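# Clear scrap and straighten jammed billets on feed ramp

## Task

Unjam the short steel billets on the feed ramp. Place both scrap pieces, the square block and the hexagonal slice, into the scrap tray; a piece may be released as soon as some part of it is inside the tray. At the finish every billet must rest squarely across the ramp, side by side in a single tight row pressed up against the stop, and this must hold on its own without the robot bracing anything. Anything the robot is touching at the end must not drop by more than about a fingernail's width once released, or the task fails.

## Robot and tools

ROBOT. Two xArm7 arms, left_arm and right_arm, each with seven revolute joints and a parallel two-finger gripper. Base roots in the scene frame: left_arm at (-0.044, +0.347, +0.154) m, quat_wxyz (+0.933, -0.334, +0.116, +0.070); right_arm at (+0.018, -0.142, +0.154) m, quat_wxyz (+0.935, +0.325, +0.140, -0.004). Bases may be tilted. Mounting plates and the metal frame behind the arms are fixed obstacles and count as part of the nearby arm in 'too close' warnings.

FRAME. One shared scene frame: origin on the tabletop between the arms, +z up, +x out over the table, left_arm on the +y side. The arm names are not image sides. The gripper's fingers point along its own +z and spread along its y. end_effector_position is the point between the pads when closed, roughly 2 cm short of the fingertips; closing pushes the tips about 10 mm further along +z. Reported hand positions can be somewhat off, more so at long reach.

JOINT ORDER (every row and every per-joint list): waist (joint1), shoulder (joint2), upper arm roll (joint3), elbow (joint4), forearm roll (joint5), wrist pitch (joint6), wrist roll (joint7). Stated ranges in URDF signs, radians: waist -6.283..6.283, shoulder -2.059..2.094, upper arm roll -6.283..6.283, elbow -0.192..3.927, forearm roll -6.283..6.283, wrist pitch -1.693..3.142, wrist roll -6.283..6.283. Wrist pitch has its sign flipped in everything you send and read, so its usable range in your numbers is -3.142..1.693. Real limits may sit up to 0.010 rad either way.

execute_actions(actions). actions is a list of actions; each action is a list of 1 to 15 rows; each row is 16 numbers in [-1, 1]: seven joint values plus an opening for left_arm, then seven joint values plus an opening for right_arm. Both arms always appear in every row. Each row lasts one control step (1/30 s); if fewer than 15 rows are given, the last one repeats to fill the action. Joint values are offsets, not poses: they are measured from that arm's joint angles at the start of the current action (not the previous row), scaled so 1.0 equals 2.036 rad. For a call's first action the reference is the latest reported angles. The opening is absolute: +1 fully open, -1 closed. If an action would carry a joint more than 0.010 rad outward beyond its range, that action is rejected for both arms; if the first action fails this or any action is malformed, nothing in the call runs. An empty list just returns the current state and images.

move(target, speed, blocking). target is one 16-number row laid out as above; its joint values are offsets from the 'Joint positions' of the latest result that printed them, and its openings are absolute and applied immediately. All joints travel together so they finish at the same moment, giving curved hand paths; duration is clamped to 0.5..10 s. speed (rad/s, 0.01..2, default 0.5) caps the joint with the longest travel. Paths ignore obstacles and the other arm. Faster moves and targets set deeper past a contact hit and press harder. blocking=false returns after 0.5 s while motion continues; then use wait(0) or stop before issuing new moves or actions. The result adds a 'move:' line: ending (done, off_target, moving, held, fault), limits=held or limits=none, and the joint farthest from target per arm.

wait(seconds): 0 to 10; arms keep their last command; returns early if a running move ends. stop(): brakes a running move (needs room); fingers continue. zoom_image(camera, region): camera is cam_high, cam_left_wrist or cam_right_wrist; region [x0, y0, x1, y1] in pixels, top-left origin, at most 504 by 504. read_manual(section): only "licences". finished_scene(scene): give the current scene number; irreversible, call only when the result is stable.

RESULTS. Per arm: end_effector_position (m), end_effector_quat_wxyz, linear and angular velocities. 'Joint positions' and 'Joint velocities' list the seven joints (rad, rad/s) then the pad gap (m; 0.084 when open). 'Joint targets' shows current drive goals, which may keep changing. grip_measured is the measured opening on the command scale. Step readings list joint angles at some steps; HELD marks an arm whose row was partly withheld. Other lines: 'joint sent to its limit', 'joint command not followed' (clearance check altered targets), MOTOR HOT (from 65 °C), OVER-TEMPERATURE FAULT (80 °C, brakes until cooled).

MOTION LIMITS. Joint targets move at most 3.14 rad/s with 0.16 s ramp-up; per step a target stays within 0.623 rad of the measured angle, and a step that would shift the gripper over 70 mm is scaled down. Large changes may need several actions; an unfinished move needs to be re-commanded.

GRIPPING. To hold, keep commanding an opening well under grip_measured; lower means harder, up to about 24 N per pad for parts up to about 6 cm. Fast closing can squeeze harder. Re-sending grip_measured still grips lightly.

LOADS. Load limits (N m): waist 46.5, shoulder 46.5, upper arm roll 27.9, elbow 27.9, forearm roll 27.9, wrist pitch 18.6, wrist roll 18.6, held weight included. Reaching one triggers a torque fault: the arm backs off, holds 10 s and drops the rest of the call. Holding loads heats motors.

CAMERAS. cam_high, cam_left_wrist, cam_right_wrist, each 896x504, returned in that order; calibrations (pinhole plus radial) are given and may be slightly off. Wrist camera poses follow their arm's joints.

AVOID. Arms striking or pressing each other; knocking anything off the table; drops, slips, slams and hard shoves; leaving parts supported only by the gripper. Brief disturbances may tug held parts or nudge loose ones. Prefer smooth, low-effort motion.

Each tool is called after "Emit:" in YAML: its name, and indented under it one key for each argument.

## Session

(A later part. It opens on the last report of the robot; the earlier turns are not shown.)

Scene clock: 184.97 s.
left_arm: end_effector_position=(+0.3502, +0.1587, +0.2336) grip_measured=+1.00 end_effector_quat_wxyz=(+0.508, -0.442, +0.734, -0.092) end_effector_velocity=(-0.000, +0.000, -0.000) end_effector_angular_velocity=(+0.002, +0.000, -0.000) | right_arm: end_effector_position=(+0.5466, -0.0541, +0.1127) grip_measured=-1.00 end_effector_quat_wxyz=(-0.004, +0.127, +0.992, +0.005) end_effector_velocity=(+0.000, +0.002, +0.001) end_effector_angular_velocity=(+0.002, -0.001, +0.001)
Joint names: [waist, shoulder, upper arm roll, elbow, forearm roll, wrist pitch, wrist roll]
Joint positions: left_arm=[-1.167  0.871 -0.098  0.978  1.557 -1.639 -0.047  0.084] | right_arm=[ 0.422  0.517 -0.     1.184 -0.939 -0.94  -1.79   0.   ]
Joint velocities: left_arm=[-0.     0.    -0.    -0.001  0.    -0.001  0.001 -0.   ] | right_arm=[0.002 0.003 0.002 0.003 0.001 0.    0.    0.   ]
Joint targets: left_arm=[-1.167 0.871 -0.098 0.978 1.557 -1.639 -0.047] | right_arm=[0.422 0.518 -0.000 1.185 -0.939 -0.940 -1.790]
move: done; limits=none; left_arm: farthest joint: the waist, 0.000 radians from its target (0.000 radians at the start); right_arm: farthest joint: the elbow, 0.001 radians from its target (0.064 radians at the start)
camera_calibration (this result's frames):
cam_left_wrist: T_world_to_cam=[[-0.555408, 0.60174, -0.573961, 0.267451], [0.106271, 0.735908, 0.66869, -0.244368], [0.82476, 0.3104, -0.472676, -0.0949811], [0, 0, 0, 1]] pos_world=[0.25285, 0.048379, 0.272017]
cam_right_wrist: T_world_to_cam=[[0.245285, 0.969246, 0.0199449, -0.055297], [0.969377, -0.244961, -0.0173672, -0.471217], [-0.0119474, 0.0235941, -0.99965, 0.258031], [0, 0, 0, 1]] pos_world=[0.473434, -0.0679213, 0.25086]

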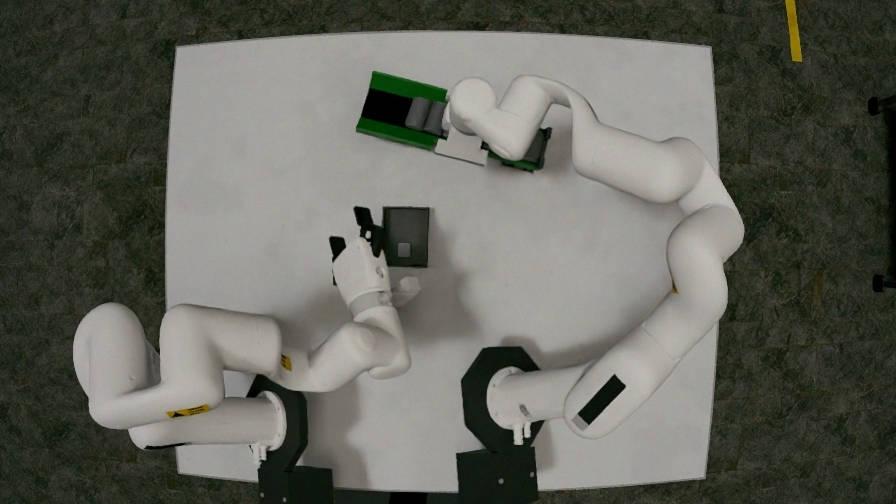

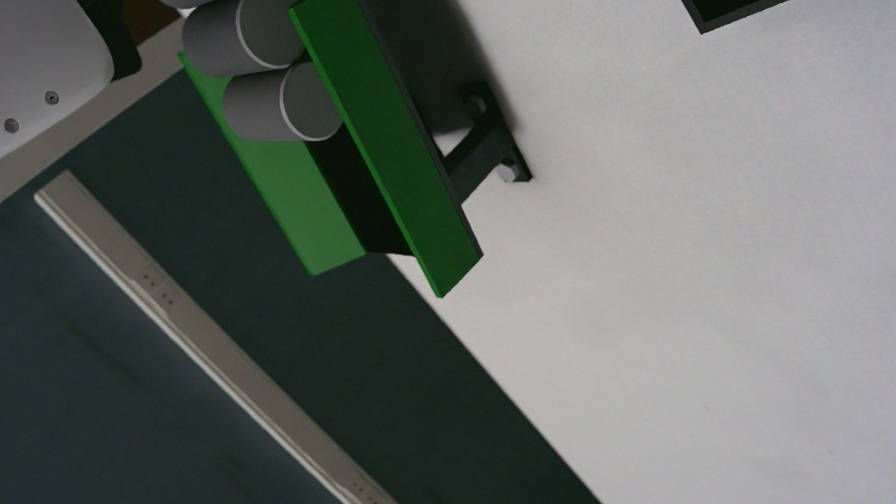

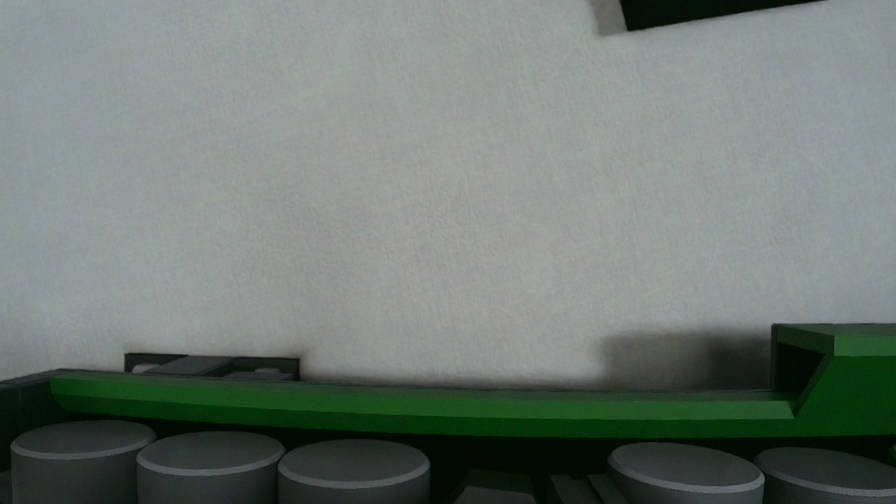

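Emit:
move:
  target: [0,0,0,0,0,0,0,1, -0.018,-0.031,0,-0.031,-0.01,0.009,-0.006,-1]
  speed: 0.08

Emit:
move:
  target: [0,0,0,0,0,0,0,1, -0.009,0.0065,0,-0.0023,-0.008,0.011,0.003,-1]
  speed: 0.05

Scene clock: 194.63 s.
left_arm: end_effector_position=(+0.3502, +0.1587, +0.2336) grip_measured=+1.00 end_effector_quat_wxyz=(+0.508, -0.442, +0.734, -0.092) end_effector_velocity=(+0.000, -0.000, +0.000) end_effector_angular_velocity=(-0.001, -0.000, +0.001) | right_arm: end_effector_position=(+0.5420, -0.0790, +0.1104) grip_measured=-1.00 end_effector_quat_wxyz=(-0.004, +0.128, +0.992, +0.005) end_effector_velocity=(+0.000, -0.000, +0.001) end_effector_angular_velocity=(+0.002, -0.002, -0.000)
Joint names: [waist, shoulder, upper arm roll, elbow, forearm roll, wrist pitch, wrist roll]
Joint positions: left_arm=[-1.167  0.871 -0.098  0.978  1.557 -1.639 -0.047  0.084] | right_arm=[ 0.386  0.454 -0.     1.121 -0.959 -0.921 -1.802  0.   ]
Joint velocities: left_arm=[-0.    -0.    -0.     0.001  0.    -0.    -0.    -0.   ] | right_arm=[-0.001 -0.003  0.001 -0.002 -0.002  0.002 -0.     0.   ]
Joint targets: left_arm=[-1.167 0.871 -0.098 0.978 1.557 -1.639 -0.047] | right_arm=[0.386 0.454 -0.000 1.121 -0.959 -0.921 -1.802]
move: done; limits=none; left_arm: farthest joint: the waist, 0.000 radians from its target (0.000 radians at the start); right_arm: farthest joint: the waist, 0.001 radians from its target (0.037 radians at the start)
camera_calibration (this result's frames):
cam_left_wrist: T_world_to_cam=[[-0.555408, 0.60174, -0.573961, 0.267451], [0.106271, 0.735908, 0.66869, -0.244368], [0.82476, 0.3104, -0.472676, -0.094981], [0, 0, 0, 1]] pos_world=[0.25285, 0.0483789, 0.272017]
cam_right_wrist: T_world_to_cam=[[0.248417, 0.968454, 0.0196522, -0.0317649], [0.968591, -0.24812, -0.016352, -0.472838], [-0.01096, 0.0230971, -0.999673, 0.255689], [0, 0, 0, 1]] pos_world=[0.46868, -0.0924635, 0.248498]

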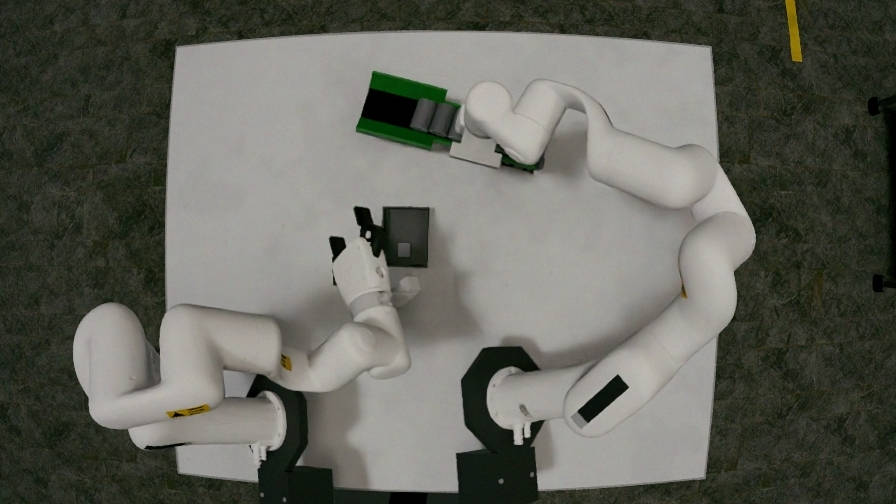

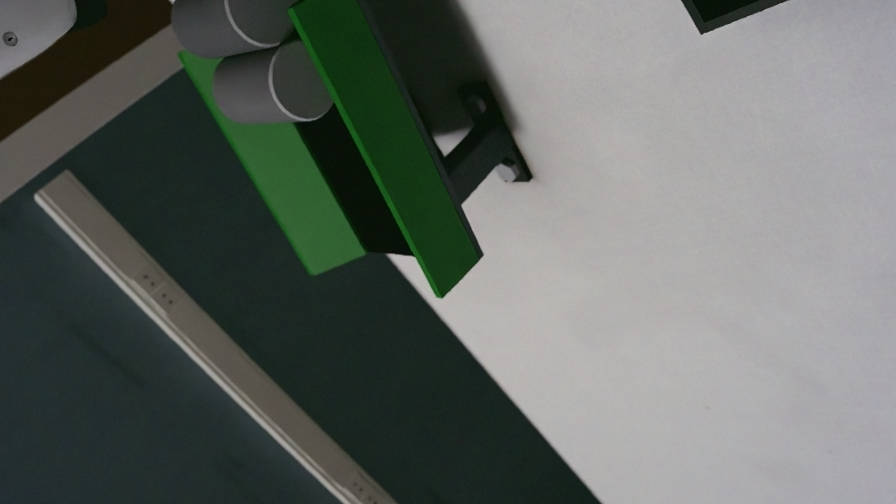

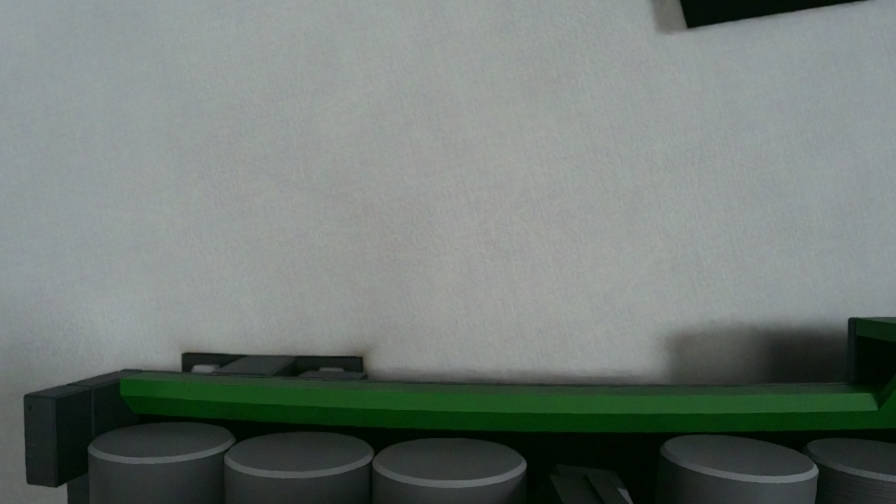

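Scene clock: 195.50 s.
left_arm: end_effector_position=(+0.3502, +0.1587, +0.2336) grip_measured=+1.00 end_effector_quat_wxyz=(+0.508, -0.442, +0.734, -0.092) end_effector_velocity=(-0.000, +0.000, -0.000) end_effector_angular_velocity=(+0.001, +0.000, -0.000) | right_arm: end_effector_position=(+0.5410, -0.0783, +0.1009) grip_measured=-1.00 end_effector_quat_wxyz=(-0.004, +0.127, +0.992, +0.008) end_effector_velocity=(-0.001, -0.000, -0.002) end_effector_angular_velocity=(+0.000, +0.001, +0.001)
Joint names: [waist, shoulder, upper arm roll, elbow, forearm roll, wrist pitch, wrist roll]
Joint positions: left_arm=[-1.167  0.871 -0.098  0.978  1.557 -1.639 -0.047  0.084] | right_arm=[ 0.369  0.467  0.001  1.117 -0.975 -0.898 -1.796  0.   ]
Joint velocities: left_arm=[-0.     0.     0.    -0.001  0.     0.     0.    -0.   ] | right_arm=[-0.002  0.001 -0.001 -0.002 -0.002  0.003  0.     0.   ]
Joint targets: left_arm=[-1.167 0.871 -0.098 0.978 1.557 -1.639 -0.047] | right_arm=[0.368 0.468 -0.000 1.117 -0.976 -0.899 -1.796]
move: done; limits=none; left_arm: farthest joint: the waist, 0.000 radians from its target (0.000 radians at the start); right_arm: farthest joint: the waist, 0.001 radians from its target (0.018 radians at the start)
camera_calibration (this result's frames):
cam_left_wrist: T_world_to_cam=[[-0.555408, 0.60174, -0.573961, 0.267451], [0.106271, 0.735908, 0.668689, -0.244368], [0.82476, 0.3104, -0.472676, -0.094981], [0, 0, 0, 1]] pos_world=[0.25285, 0.0483789, 0.272017]
cam_right_wrist: T_world_to_cam=[[0.246129, 0.968891, 0.0258929, -0.0313361], [0.969175, -0.245724, -0.0178481, -0.471788], [-0.0109303, 0.0294877, -0.999505, 0.246678], [0, 0, 0, 1]] pos_world=[0.467654, -0.0928424, 0.238947]

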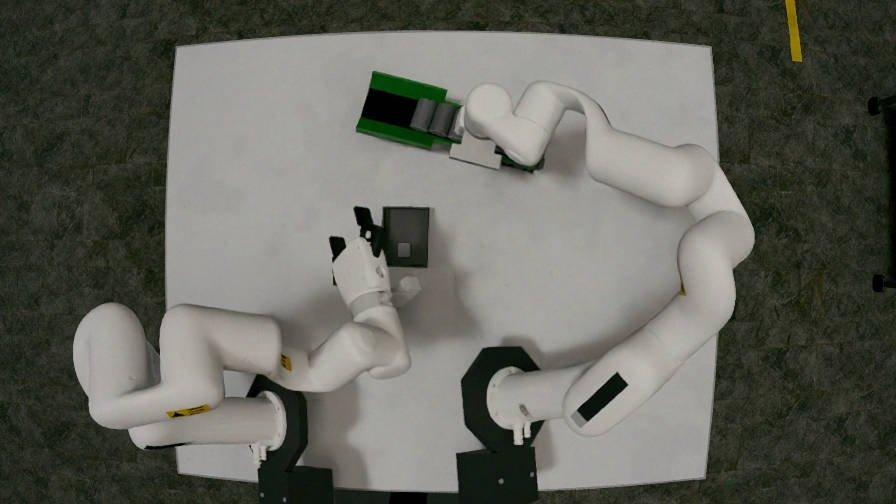

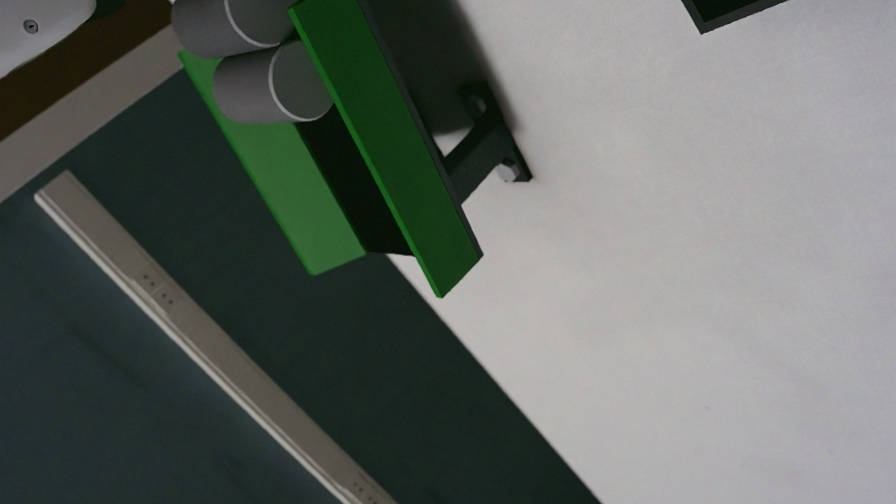

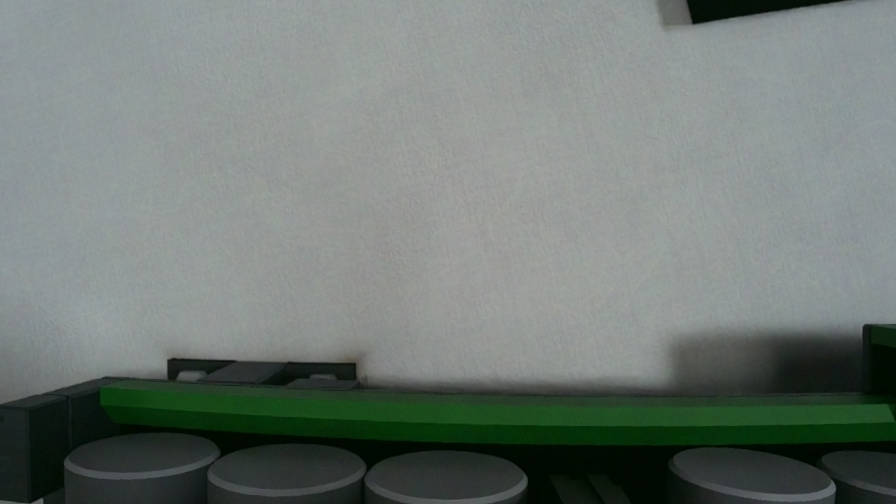

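Slight contact likely. Drag uphill (slightly pressing).

Emit:
move:
  target: [0,0,0,0,0,0,0,1, 0.016,0.033,0,0.03,0.008,-0.007,0.007,-1]
  speed: 0.06

Scene clock: 208.10 s.
left_arm: end_effector_position=(+0.3502, +0.1587, +0.2336) grip_measured=+1.00 end_effector_quat_wxyz=(+0.508, -0.442, +0.734, -0.092) end_effector_velocity=(+0.000, -0.000, +0.000) end_effector_angular_velocity=(-0.002, -0.000, +0.001) | right_arm: end_effector_position=(+0.5452, -0.0531, +0.1009) grip_measured=-1.00 end_effector_quat_wxyz=(-0.004, +0.125, +0.992, +0.008) end_effector_velocity=(-0.000, +0.001, -0.001) end_effector_angular_velocity=(-0.001, +0.001, +0.001)
Joint names: [waist, shoulder, upper arm roll, elbow, forearm roll, wrist pitch, wrist roll]
Joint positions: left_arm=[-1.167  0.871 -0.098  0.978  1.557 -1.639 -0.047  0.084] | right_arm=[ 0.402  0.533  0.002  1.179 -0.959 -0.912 -1.782  0.   ]
Joint velocities: left_arm=[-0.    -0.001  0.     0.    -0.     0.001 -0.     0.   ] | right_arm=[ 0.001  0.003  0.     0.002  0.    -0.001  0.     0.   ]
Joint targets: left_arm=[-1.167 0.871 -0.098 0.978 1.557 -1.639 -0.047] | right_arm=[0.401 0.534 0.001 1.178 -0.959 -0.913 -1.782]
move: done; limits=none; left_arm: farthest joint: the waist, 0.000 radians from its target (0.000 radians at the start); right_arm: farthest joint: the shoulder, 0.001 radians from its target (0.066 radians at the start)
camera_calibration (this result's frames):
cam_left_wrist: T_world_to_cam=[[-0.555407, 0.60174, -0.573961, 0.267451], [0.106271, 0.735908, 0.668689, -0.244368], [0.82476, 0.3104, -0.472676, -0.094981], [0, 0, 0, 1]] pos_world=[0.25285, 0.0483789, 0.272017]
cam_right_wrist: T_world_to_cam=[[0.242029, 0.969896, 0.0268891, -0.0546149], [0.970198, -0.241583, -0.018803, -0.469897], [-0.011741, 0.0306386, -0.999462, 0.246469], [0, 0, 0, 1]] pos_world=[0.472006, -0.0681, 0.23897]

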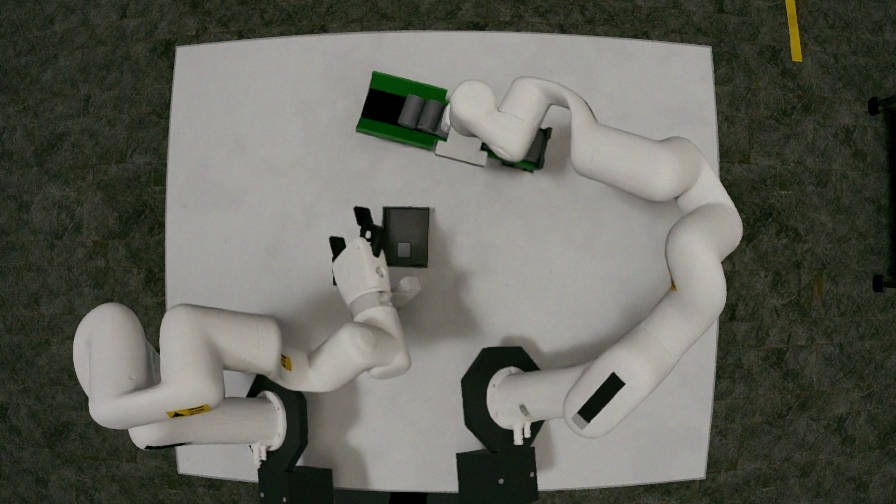

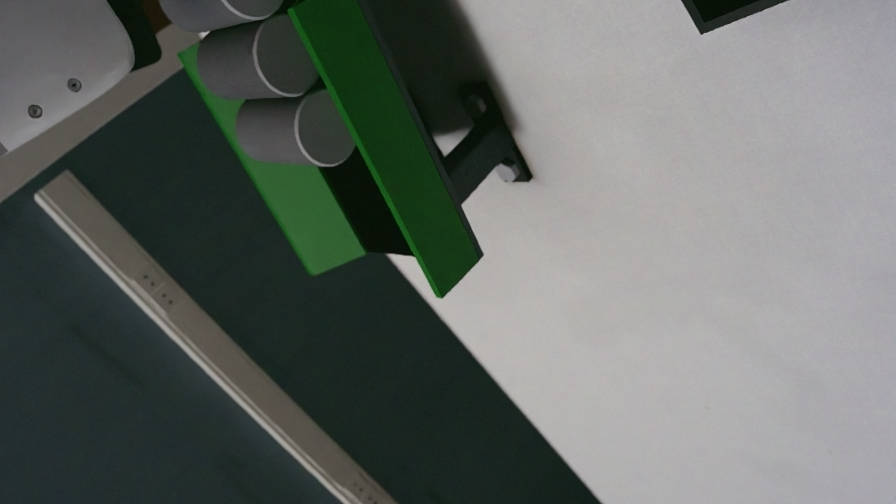

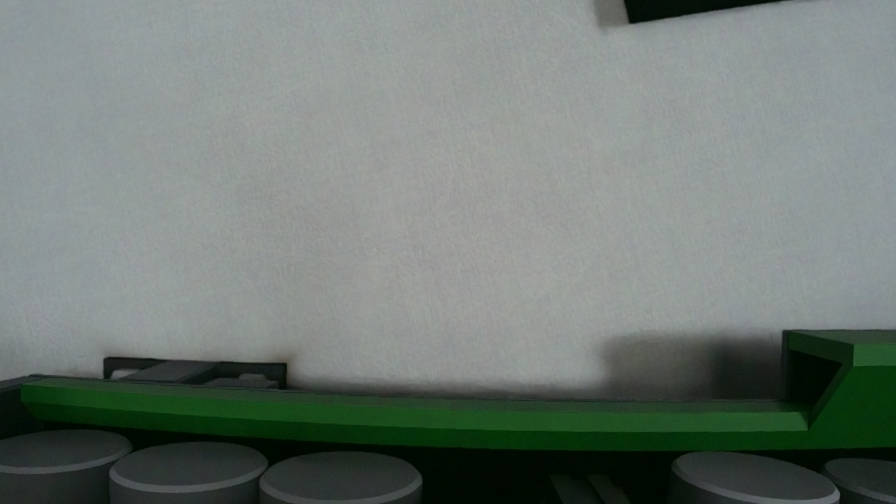

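Emit:
move:
  target: [0,0,0,0,0,0,0,1, 0,0,0,0,0,0,0,0.1]

Emit:
move:
  target: [0,0,0,0,0,0,0,1, -0.009,0.0065,0,-0.0023,-0.008,0.011,0.003,0.1]
  speed: 0.05

Emit:
move:
  target: [0,0,0,0,0,0,0,1, 0,0,0,0,0,0,0,-1]

Scene clock: 225.20 s.
left_arm: end_effector_position=(+0.3502, +0.1587, +0.2336) grip_measured=+1.00 end_effector_quat_wxyz=(+0.508, -0.442, +0.734, -0.092) end_effector_velocity=(-0.000, +0.000, -0.000) end_effector_angular_velocity=(+0.001, -0.000, -0.000) | right_arm: end_effector_position=(+0.5458, -0.0538, +0.1012) grip_measured=+0.09 end_effector_quat_wxyz=(-0.004, +0.126, +0.992, +0.008) end_effector_velocity=(-0.000, +0.000, +0.000) end_effector_angular_velocity=(-0.001, +0.000, +0.001)
Joint names: [waist, shoulder, upper arm roll, elbow, forearm roll, wrist pitch, wrist roll]
Joint positions: left_arm=[-1.167  0.871 -0.098  0.978  1.557 -1.639 -0.047  0.084] | right_arm=[ 0.401  0.532  0.001  1.179 -0.959 -0.912 -1.782  0.048]
Joint velocities: left_arm=[-0.     0.001 -0.     0.    -0.    -0.001  0.     0.   ] | right_arm=[ 0.001  0.001  0.001  0.    -0.    -0.002  0.     0.   ]
Joint targets: left_arm=[-1.167 0.871 -0.098 0.978 1.557 -1.639 -0.047] | right_arm=[0.402 0.533 0.002 1.179 -0.959 -0.912 -1.782]
move: done; limits=none; left_arm: farthest joint: the waist, 0.000 radians from its target (0.000 radians at the start); right_arm: farthest joint: the waist, 0.001 radians from its target (0.001 radians at the start)
camera_calibration (this result's frames):
cam_left_wrist: T_world_to_cam=[[-0.555407, 0.60174, -0.573962, 0.267451], [0.106271, 0.735908, 0.668689, -0.244368], [0.82476, 0.3104, -0.472676, -0.094981], [0, 0, 0, 1]] pos_world=[0.25285, 0.0483789, 0.272018]
cam_right_wrist: T_world_to_cam=[[0.243607, 0.969496, 0.0270648, -0.0549473], [0.969812, -0.243182, -0.0180613, -0.470633], [-0.0109286, 0.0306476, -0.999471, 0.246326], [0, 0, 0, 1]] pos_world=[0.472504, -0.0687277, 0.239183]

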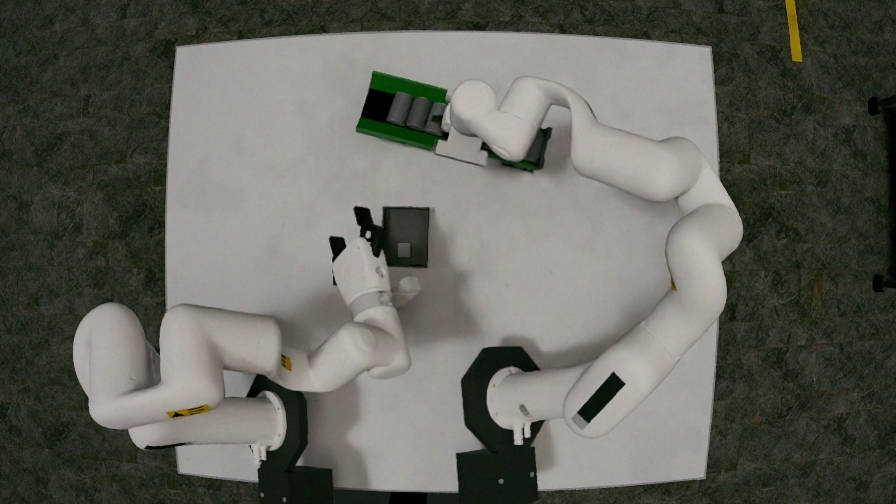

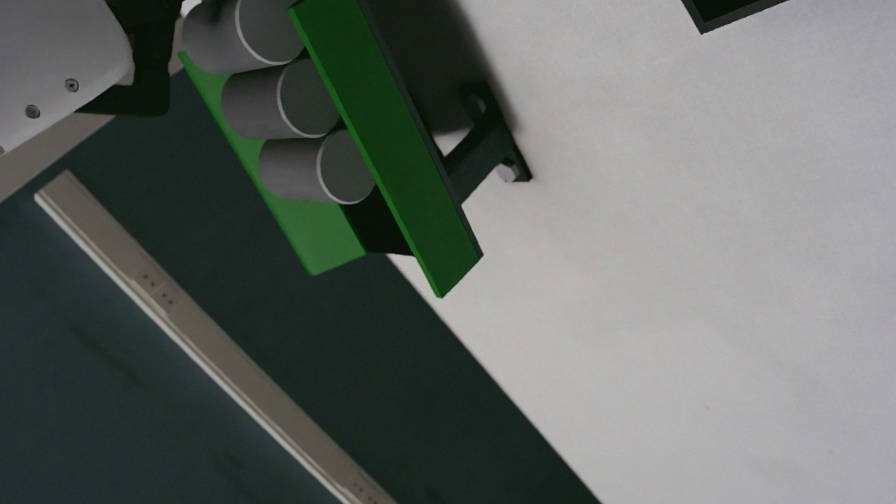

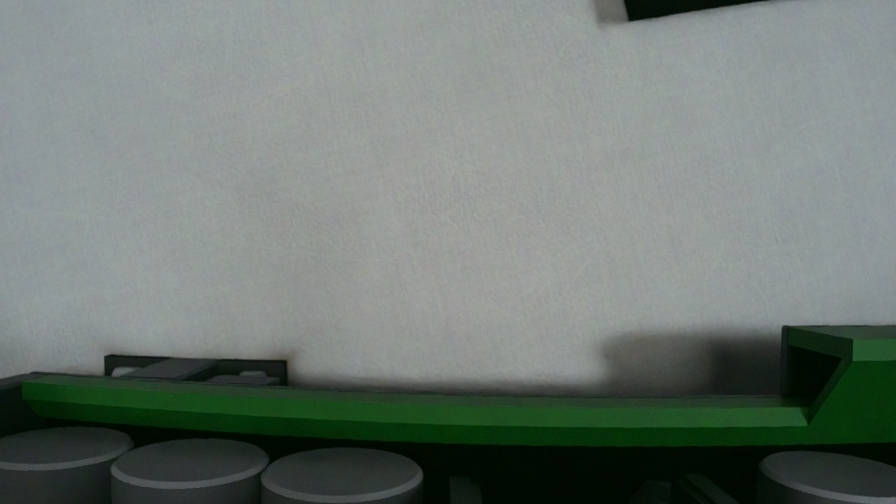

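Scene clock: 226.03 s.
left_arm: end_effector_position=(+0.3502, +0.1587, +0.2336) grip_measured=+1.00 end_effector_quat_wxyz=(+0.508, -0.442, +0.734, -0.092) end_effector_velocity=(-0.000, +0.000, -0.000) end_effector_angular_velocity=(+0.001, -0.000, -0.000) | right_arm: end_effector_position=(+0.5489, -0.0518, +0.0997) grip_measured=+0.09 end_effector_quat_wxyz=(+0.002, +0.126, +0.992, +0.017) end_effector_velocity=(-0.000, -0.001, -0.001) end_effector_angular_velocity=(-0.003, -0.000, +0.001)
Joint names: [waist, shoulder, upper arm roll, elbow, forearm roll, wrist pitch, wrist roll]
Joint positions: left_arm=[-1.167  0.871 -0.098  0.978  1.557 -1.639 -0.047  0.084] | right_arm=[ 0.387  0.532  0.009  1.177 -0.975 -0.89  -1.776  0.048]
Joint velocities: left_arm=[-0.     0.    -0.    -0.001 -0.    -0.001 -0.    -0.   ] | right_arm=[-0.002 -0.     0.    -0.001 -0.003 -0.001  0.001 -0.   ]
Joint targets: left_arm=[-1.167 0.871 -0.098 0.978 1.557 -1.639 -0.047] | right_arm=[0.383 0.545 0.001 1.174 -0.975 -0.890 -1.776]
move: off_target (right_arm); limits=none; left_arm: farthest joint: the waist, 0.000 radians from its target (0.000 radians at the start); right_arm: farthest joint: the shoulder, 0.013 radians from its target (0.014 radians at the start)
camera_calibration (this result's frames):
cam_left_wrist: T_world_to_cam=[[-0.555407, 0.60174, -0.573962, 0.267451], [0.106271, 0.735908, 0.668689, -0.244368], [0.82476, 0.3104, -0.472676, -0.094981], [0, 0, 0, 1]] pos_world=[0.25285, 0.0483789, 0.272018]
cam_right_wrist: T_world_to_cam=[[0.243339, 0.968897, 0.0449925, -0.0592458], [0.969939, -0.243172, -0.0092209, -0.474102], [0.00200683, 0.0458838, -0.998945, 0.238469], [0, 0, 0, 1]] pos_world=[0.473788, -0.0688272, 0.236511]

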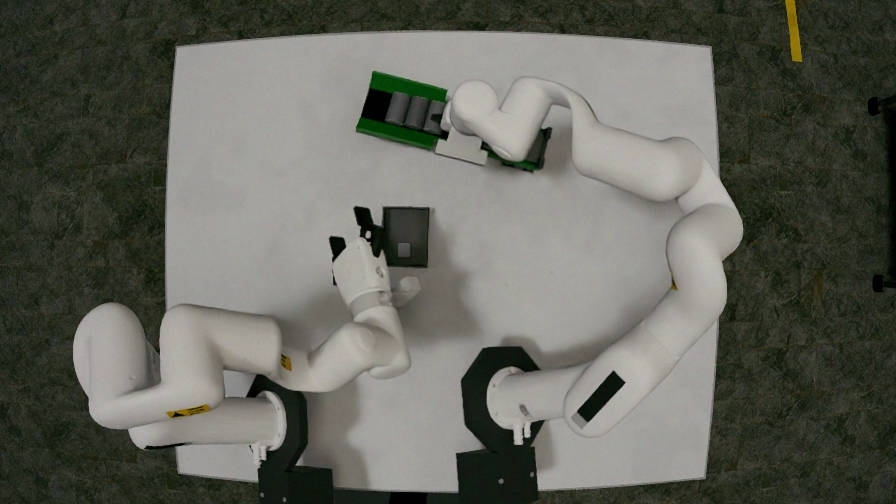

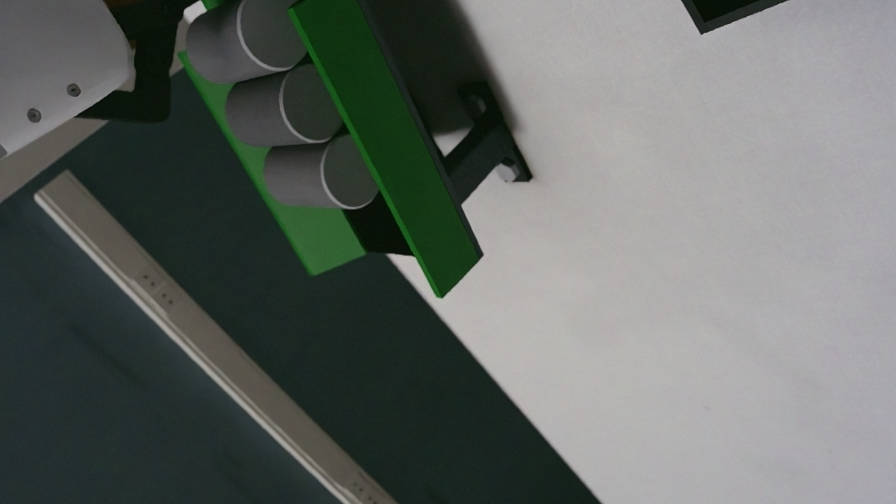

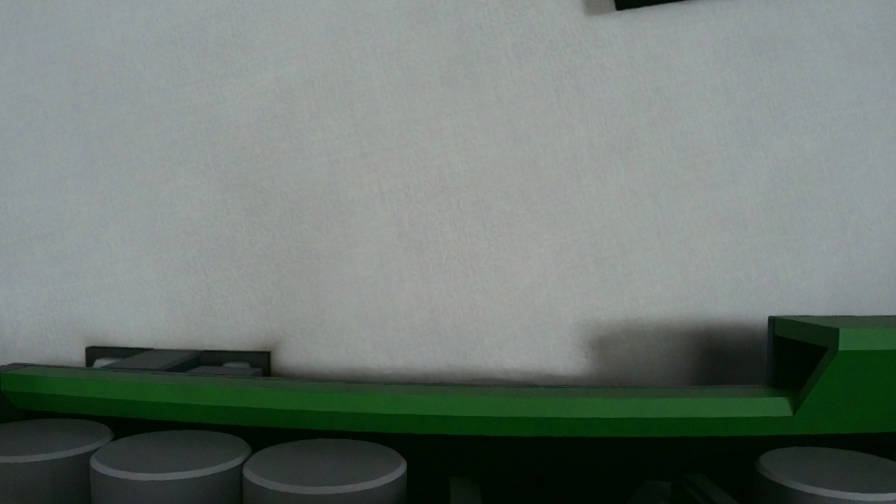

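Scene clock: 226.57 s.
left_arm: end_effector_position=(+0.3502, +0.1587, +0.2336) grip_measured=+1.00 end_effector_quat_wxyz=(+0.508, -0.442, +0.734, -0.092) end_effector_velocity=(-0.000, -0.000, -0.000) end_effector_angular_velocity=(-0.000, +0.001, -0.001) | right_arm: end_effector_position=(+0.5487, -0.0523, +0.1004) grip_measured=-1.00 end_effector_quat_wxyz=(+0.002, +0.126, +0.992, +0.017) end_effector_velocity=(+0.001, +0.000, +0.000) end_effector_angular_velocity=(+0.003, -0.001, -0.001)
Joint names: [waist, shoulder, upper arm roll, elbow, forearm roll, wrist pitch, wrist roll]
Joint positions: left_arm=[-1.167  0.871 -0.098  0.978  1.557 -1.639 -0.047  0.084] | right_arm=[ 0.387  0.53   0.01   1.175 -0.975 -0.892 -1.776  0.   ]
Joint velocities: left_arm=[-0.     0.    -0.    -0.     0.     0.001 -0.    -0.   ] | right_arm=[-0.    -0.    -0.     0.001  0.     0.003 -0.     0.   ]
Joint targets: left_arm=[-1.167 0.871 -0.098 0.978 1.557 -1.639 -0.047] | right_arm=[0.387 0.532 0.009 1.177 -0.975 -0.890 -1.776]
move: done; limits=none; left_arm: farthest joint: the waist, 0.000 radians from its target (0.000 radians at the start); right_arm: farthest joint: the shoulder, 0.002 radians from its target (0.000 radians at the start)
camera_calibration (this result's frames):
cam_left_wrist: T_world_to_cam=[[-0.555407, 0.60174, -0.573962, 0.267451], [0.106271, 0.735908, 0.668689, -0.244368], [0.82476, 0.3104, -0.472676, -0.094981], [0, 0, 0, 1]] pos_world=[0.25285, 0.0483788, 0.272018]
cam_right_wrist: T_world_to_cam=[[0.243611, 0.968861, 0.0443043, -0.0588387], [0.969871, -0.243453, -0.00900999, -0.474086], [0.0020566, 0.0451644, -0.998977, 0.239105], [0, 0, 0, 1]] pos_world=[0.473644, -0.0692103, 0.237196]

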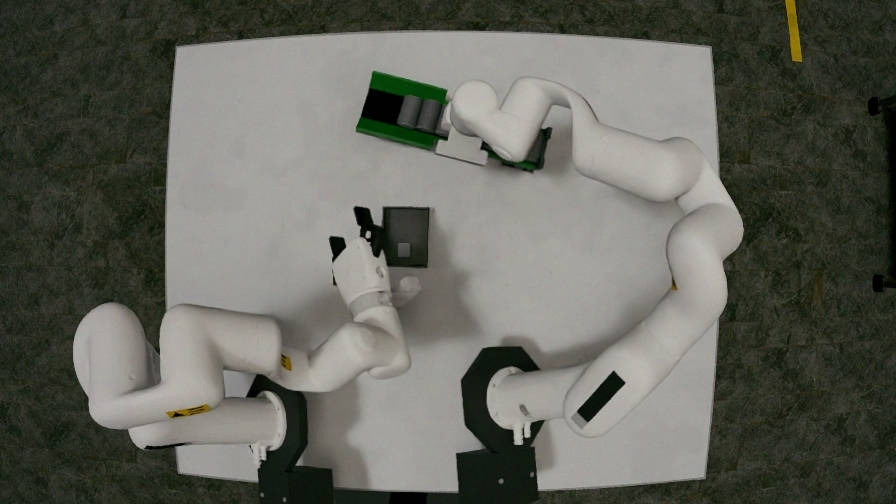

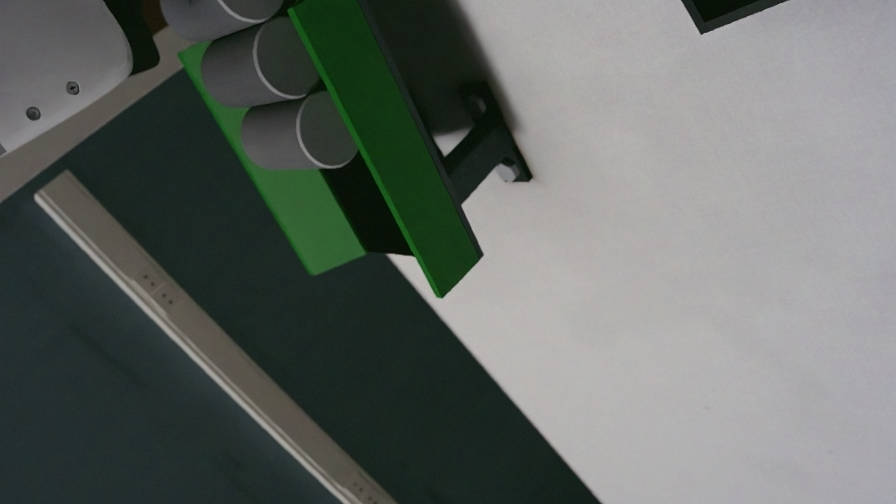

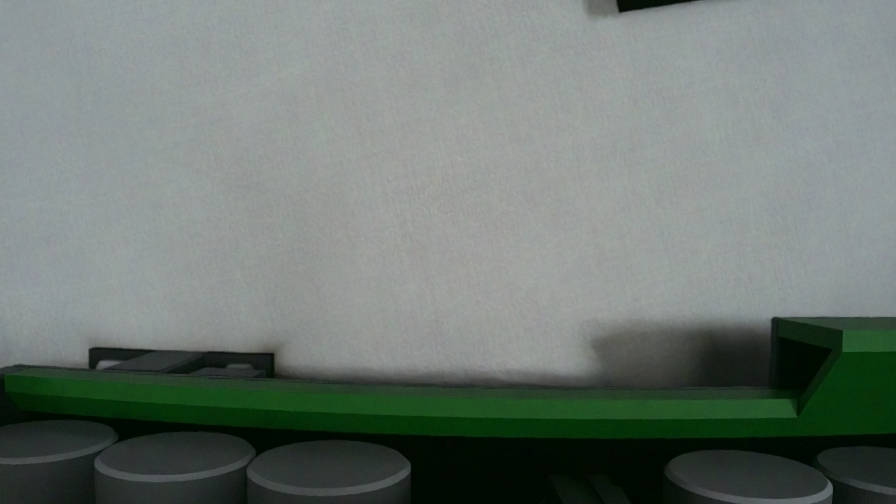

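Emit:
move:
  target: [0,0,0,0,0,0,0,1, 0.0128,-0.0025,-0.004,0.0034,0.0128,-0.0162,-0.005,-1]
  speed: 0.1

Emit:
move:
  target: [0,0,0,0,0,0,0,1, 0,0,0,0,0,0,0,0.1]

Scene clock: 243.30 s.
left_arm: end_effector_position=(+0.3502, +0.1587, +0.2336) grip_measured=+1.00 end_effector_quat_wxyz=(+0.508, -0.442, +0.734, -0.092) end_effector_velocity=(-0.000, -0.000, -0.000) end_effector_angular_velocity=(-0.000, +0.000, -0.000) | right_arm: end_effector_position=(+0.5459, -0.0530, +0.1069) grip_measured=-1.00 end_effector_quat_wxyz=(-0.004, +0.126, +0.992, +0.007) end_effector_velocity=(+0.005, +0.007, +0.009) end_effector_angular_velocity=(+0.018, -0.018, +0.003)
Joint names: [waist, shoulder, upper arm roll, elbow, forearm roll, wrist pitch, wrist roll]
Joint positions: left_arm=[-1.167  0.871 -0.098  0.978  1.557 -1.639 -0.047  0.084] | right_arm=[ 0.412  0.526  0.001  1.182 -0.949 -0.925 -1.786  0.   ]
Joint velocities: left_arm=[-0.     0.     0.     0.001  0.     0.001 -0.    -0.   ] | right_arm=[ 0.006 -0.004  0.009  0.007 -0.     0.008  0.     0.   ]
Joint targets: left_arm=[-1.167 0.871 -0.098 0.978 1.557 -1.639 -0.047] | right_arm=[0.413 0.525 0.001 1.182 -0.949 -0.925 -1.786]
move: done; limits=none; left_arm: farthest joint: the waist, 0.000 radians from its target (0.000 radians at the start); right_arm: farthest joint: the waist, 0.001 radians from its target (0.026 radians at the start)
camera_calibration (this result's frames):
cam_left_wrist: T_world_to_cam=[[-0.555407, 0.60174, -0.573962, 0.267451], [0.106271, 0.735909, 0.668689, -0.244368], [0.82476, 0.3104, -0.472676, -0.094981], [0, 0, 0, 1]] pos_world=[0.25285, 0.0483788, 0.272018]
cam_right_wrist: T_world_to_cam=[[0.243011, 0.96972, 0.024284, -0.0552508], [0.969956, -0.242622, -0.0179031, -0.470496], [-0.0114691, 0.0279051, -0.999545, 0.252146], [0, 0, 0, 1]] pos_world=[0.472678, -0.0676109, 0.24495]

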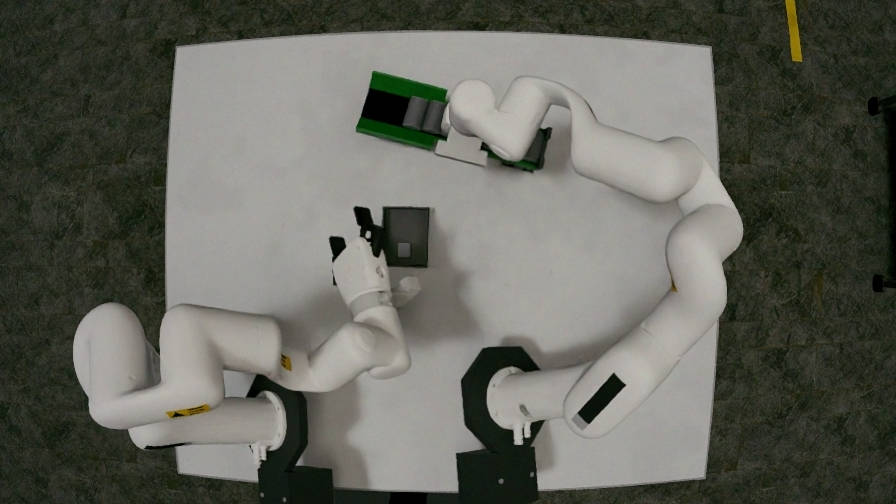

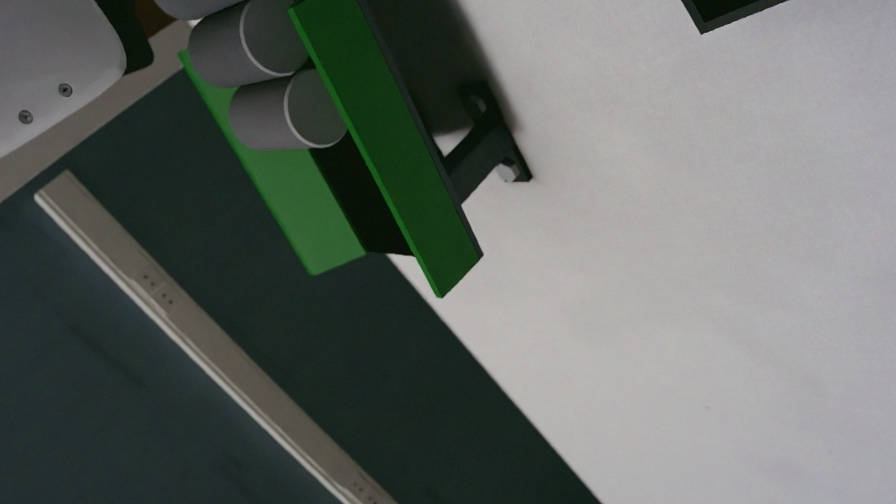

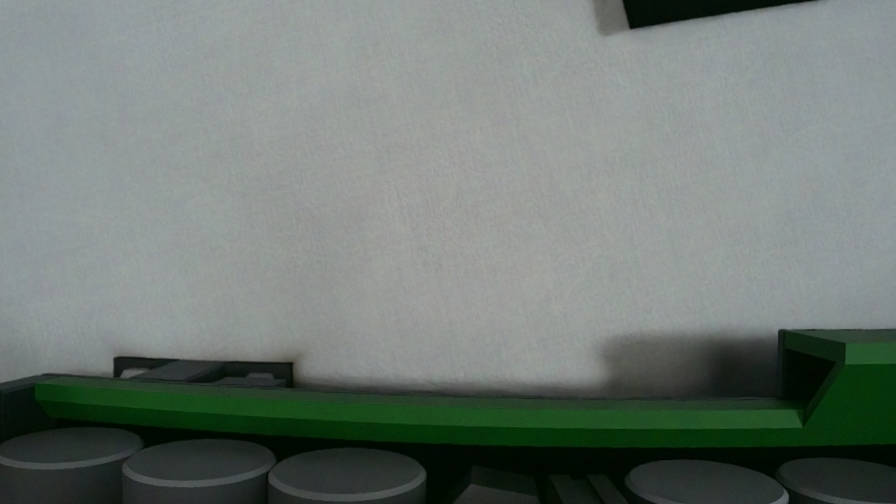

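Scene clock: 243.90 s.
left_arm: end_effector_position=(+0.3502, +0.1587, +0.2336) grip_measured=+1.00 end_effector_quat_wxyz=(+0.508, -0.442, +0.734, -0.092) end_effector_velocity=(+0.000, -0.000, +0.000) end_effector_angular_velocity=(-0.001, -0.000, +0.000) | right_arm: end_effector_position=(+0.5458, -0.0532, +0.1067) grip_measured=+0.09 end_effector_quat_wxyz=(-0.004, +0.126, +0.992, +0.007) end_effector_velocity=(+0.001, -0.000, +0.000) end_effector_angular_velocity=(+0.001, -0.001, -0.001)
Joint names: [waist, shoulder, upper arm roll, elbow, forearm roll, wrist pitch, wrist roll]
Joint positions: left_arm=[-1.167  0.871 -0.098  0.978  1.557 -1.639 -0.047  0.084] | right_arm=[ 0.412  0.526  0.001  1.182 -0.949 -0.925 -1.786  0.048]
Joint velocities: left_arm=[ 0. -0. -0.  0. -0. -0. -0. -0.] | right_arm=[-0.    -0.001 -0.     0.001  0.     0.001  0.     0.   ]
Joint targets: left_arm=[-1.167 0.871 -0.098 0.978 1.557 -1.639 -0.047] | right_arm=[0.412 0.526 0.001 1.182 -0.949 -0.925 -1.786]
move: done; limits=none; left_arm: farthest joint: the waist, 0.000 radians from its target (0.000 radians at the start); right_arm: farthest joint: the waist, 0.000 radians from its target (0.000 radians at the start)
camera_calibration (this result's frames):
cam_left_wrist: T_world_to_cam=[[-0.555407, 0.60174, -0.573962, 0.267451], [0.10627, 0.735909, 0.668689, -0.244368], [0.82476, 0.3104, -0.472676, -0.094981], [0, 0, 0, 1]] pos_world=[0.25285, 0.0483788, 0.272018]
cam_right_wrist: T_world_to_cam=[[0.243151, 0.969694, 0.0238988, -0.0551056], [0.969917, -0.242761, -0.0181151, -0.470451], [-0.0117644, 0.0275846, -0.99955, 0.252131], [0, 0, 0, 1]] pos_world=[0.472664, -0.0677265, 0.244813]

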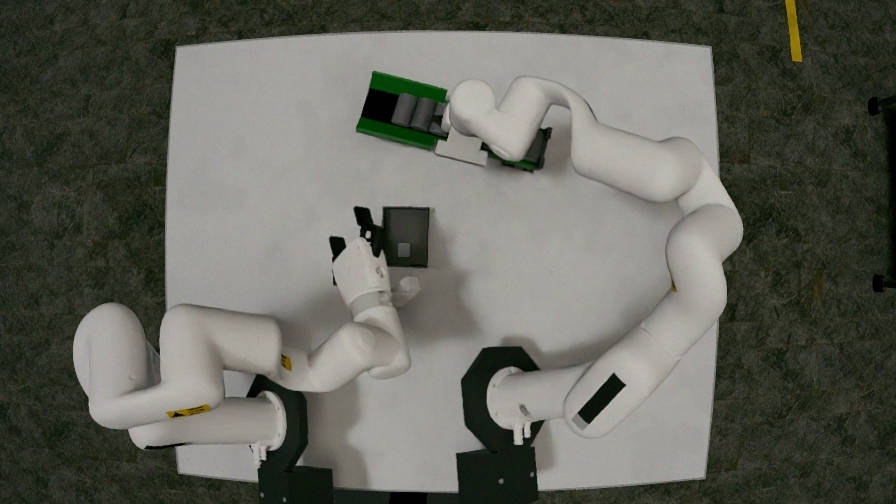

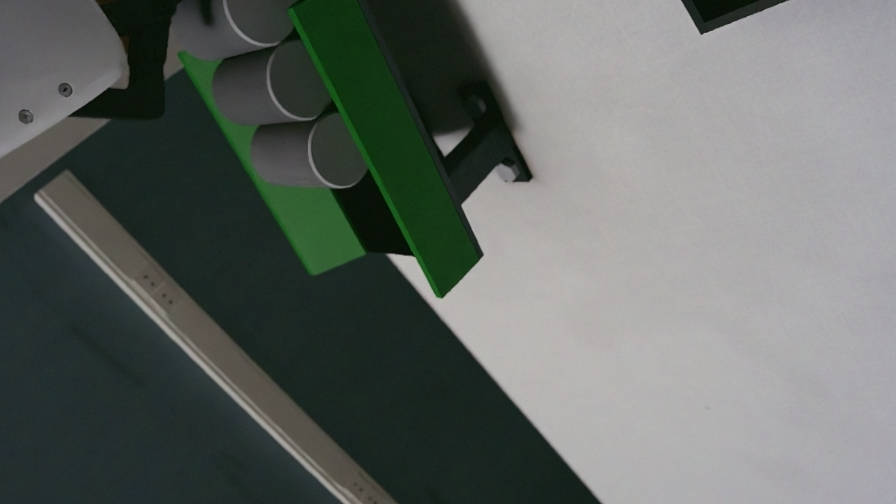

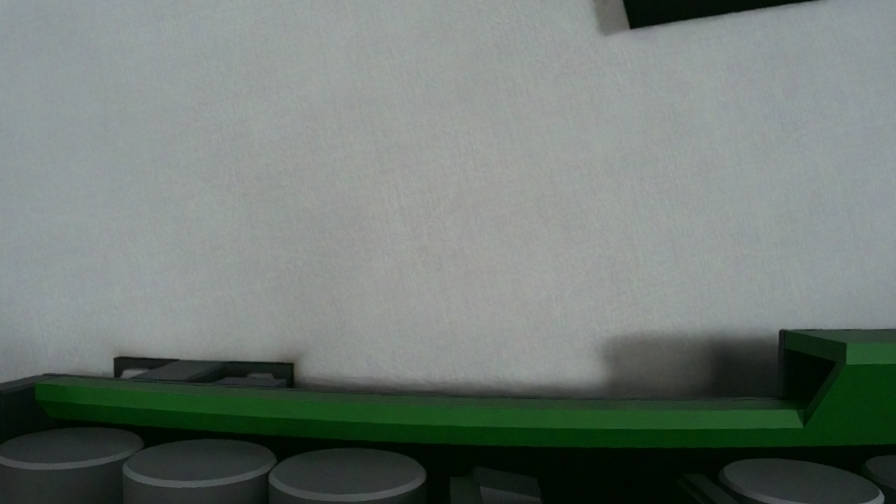

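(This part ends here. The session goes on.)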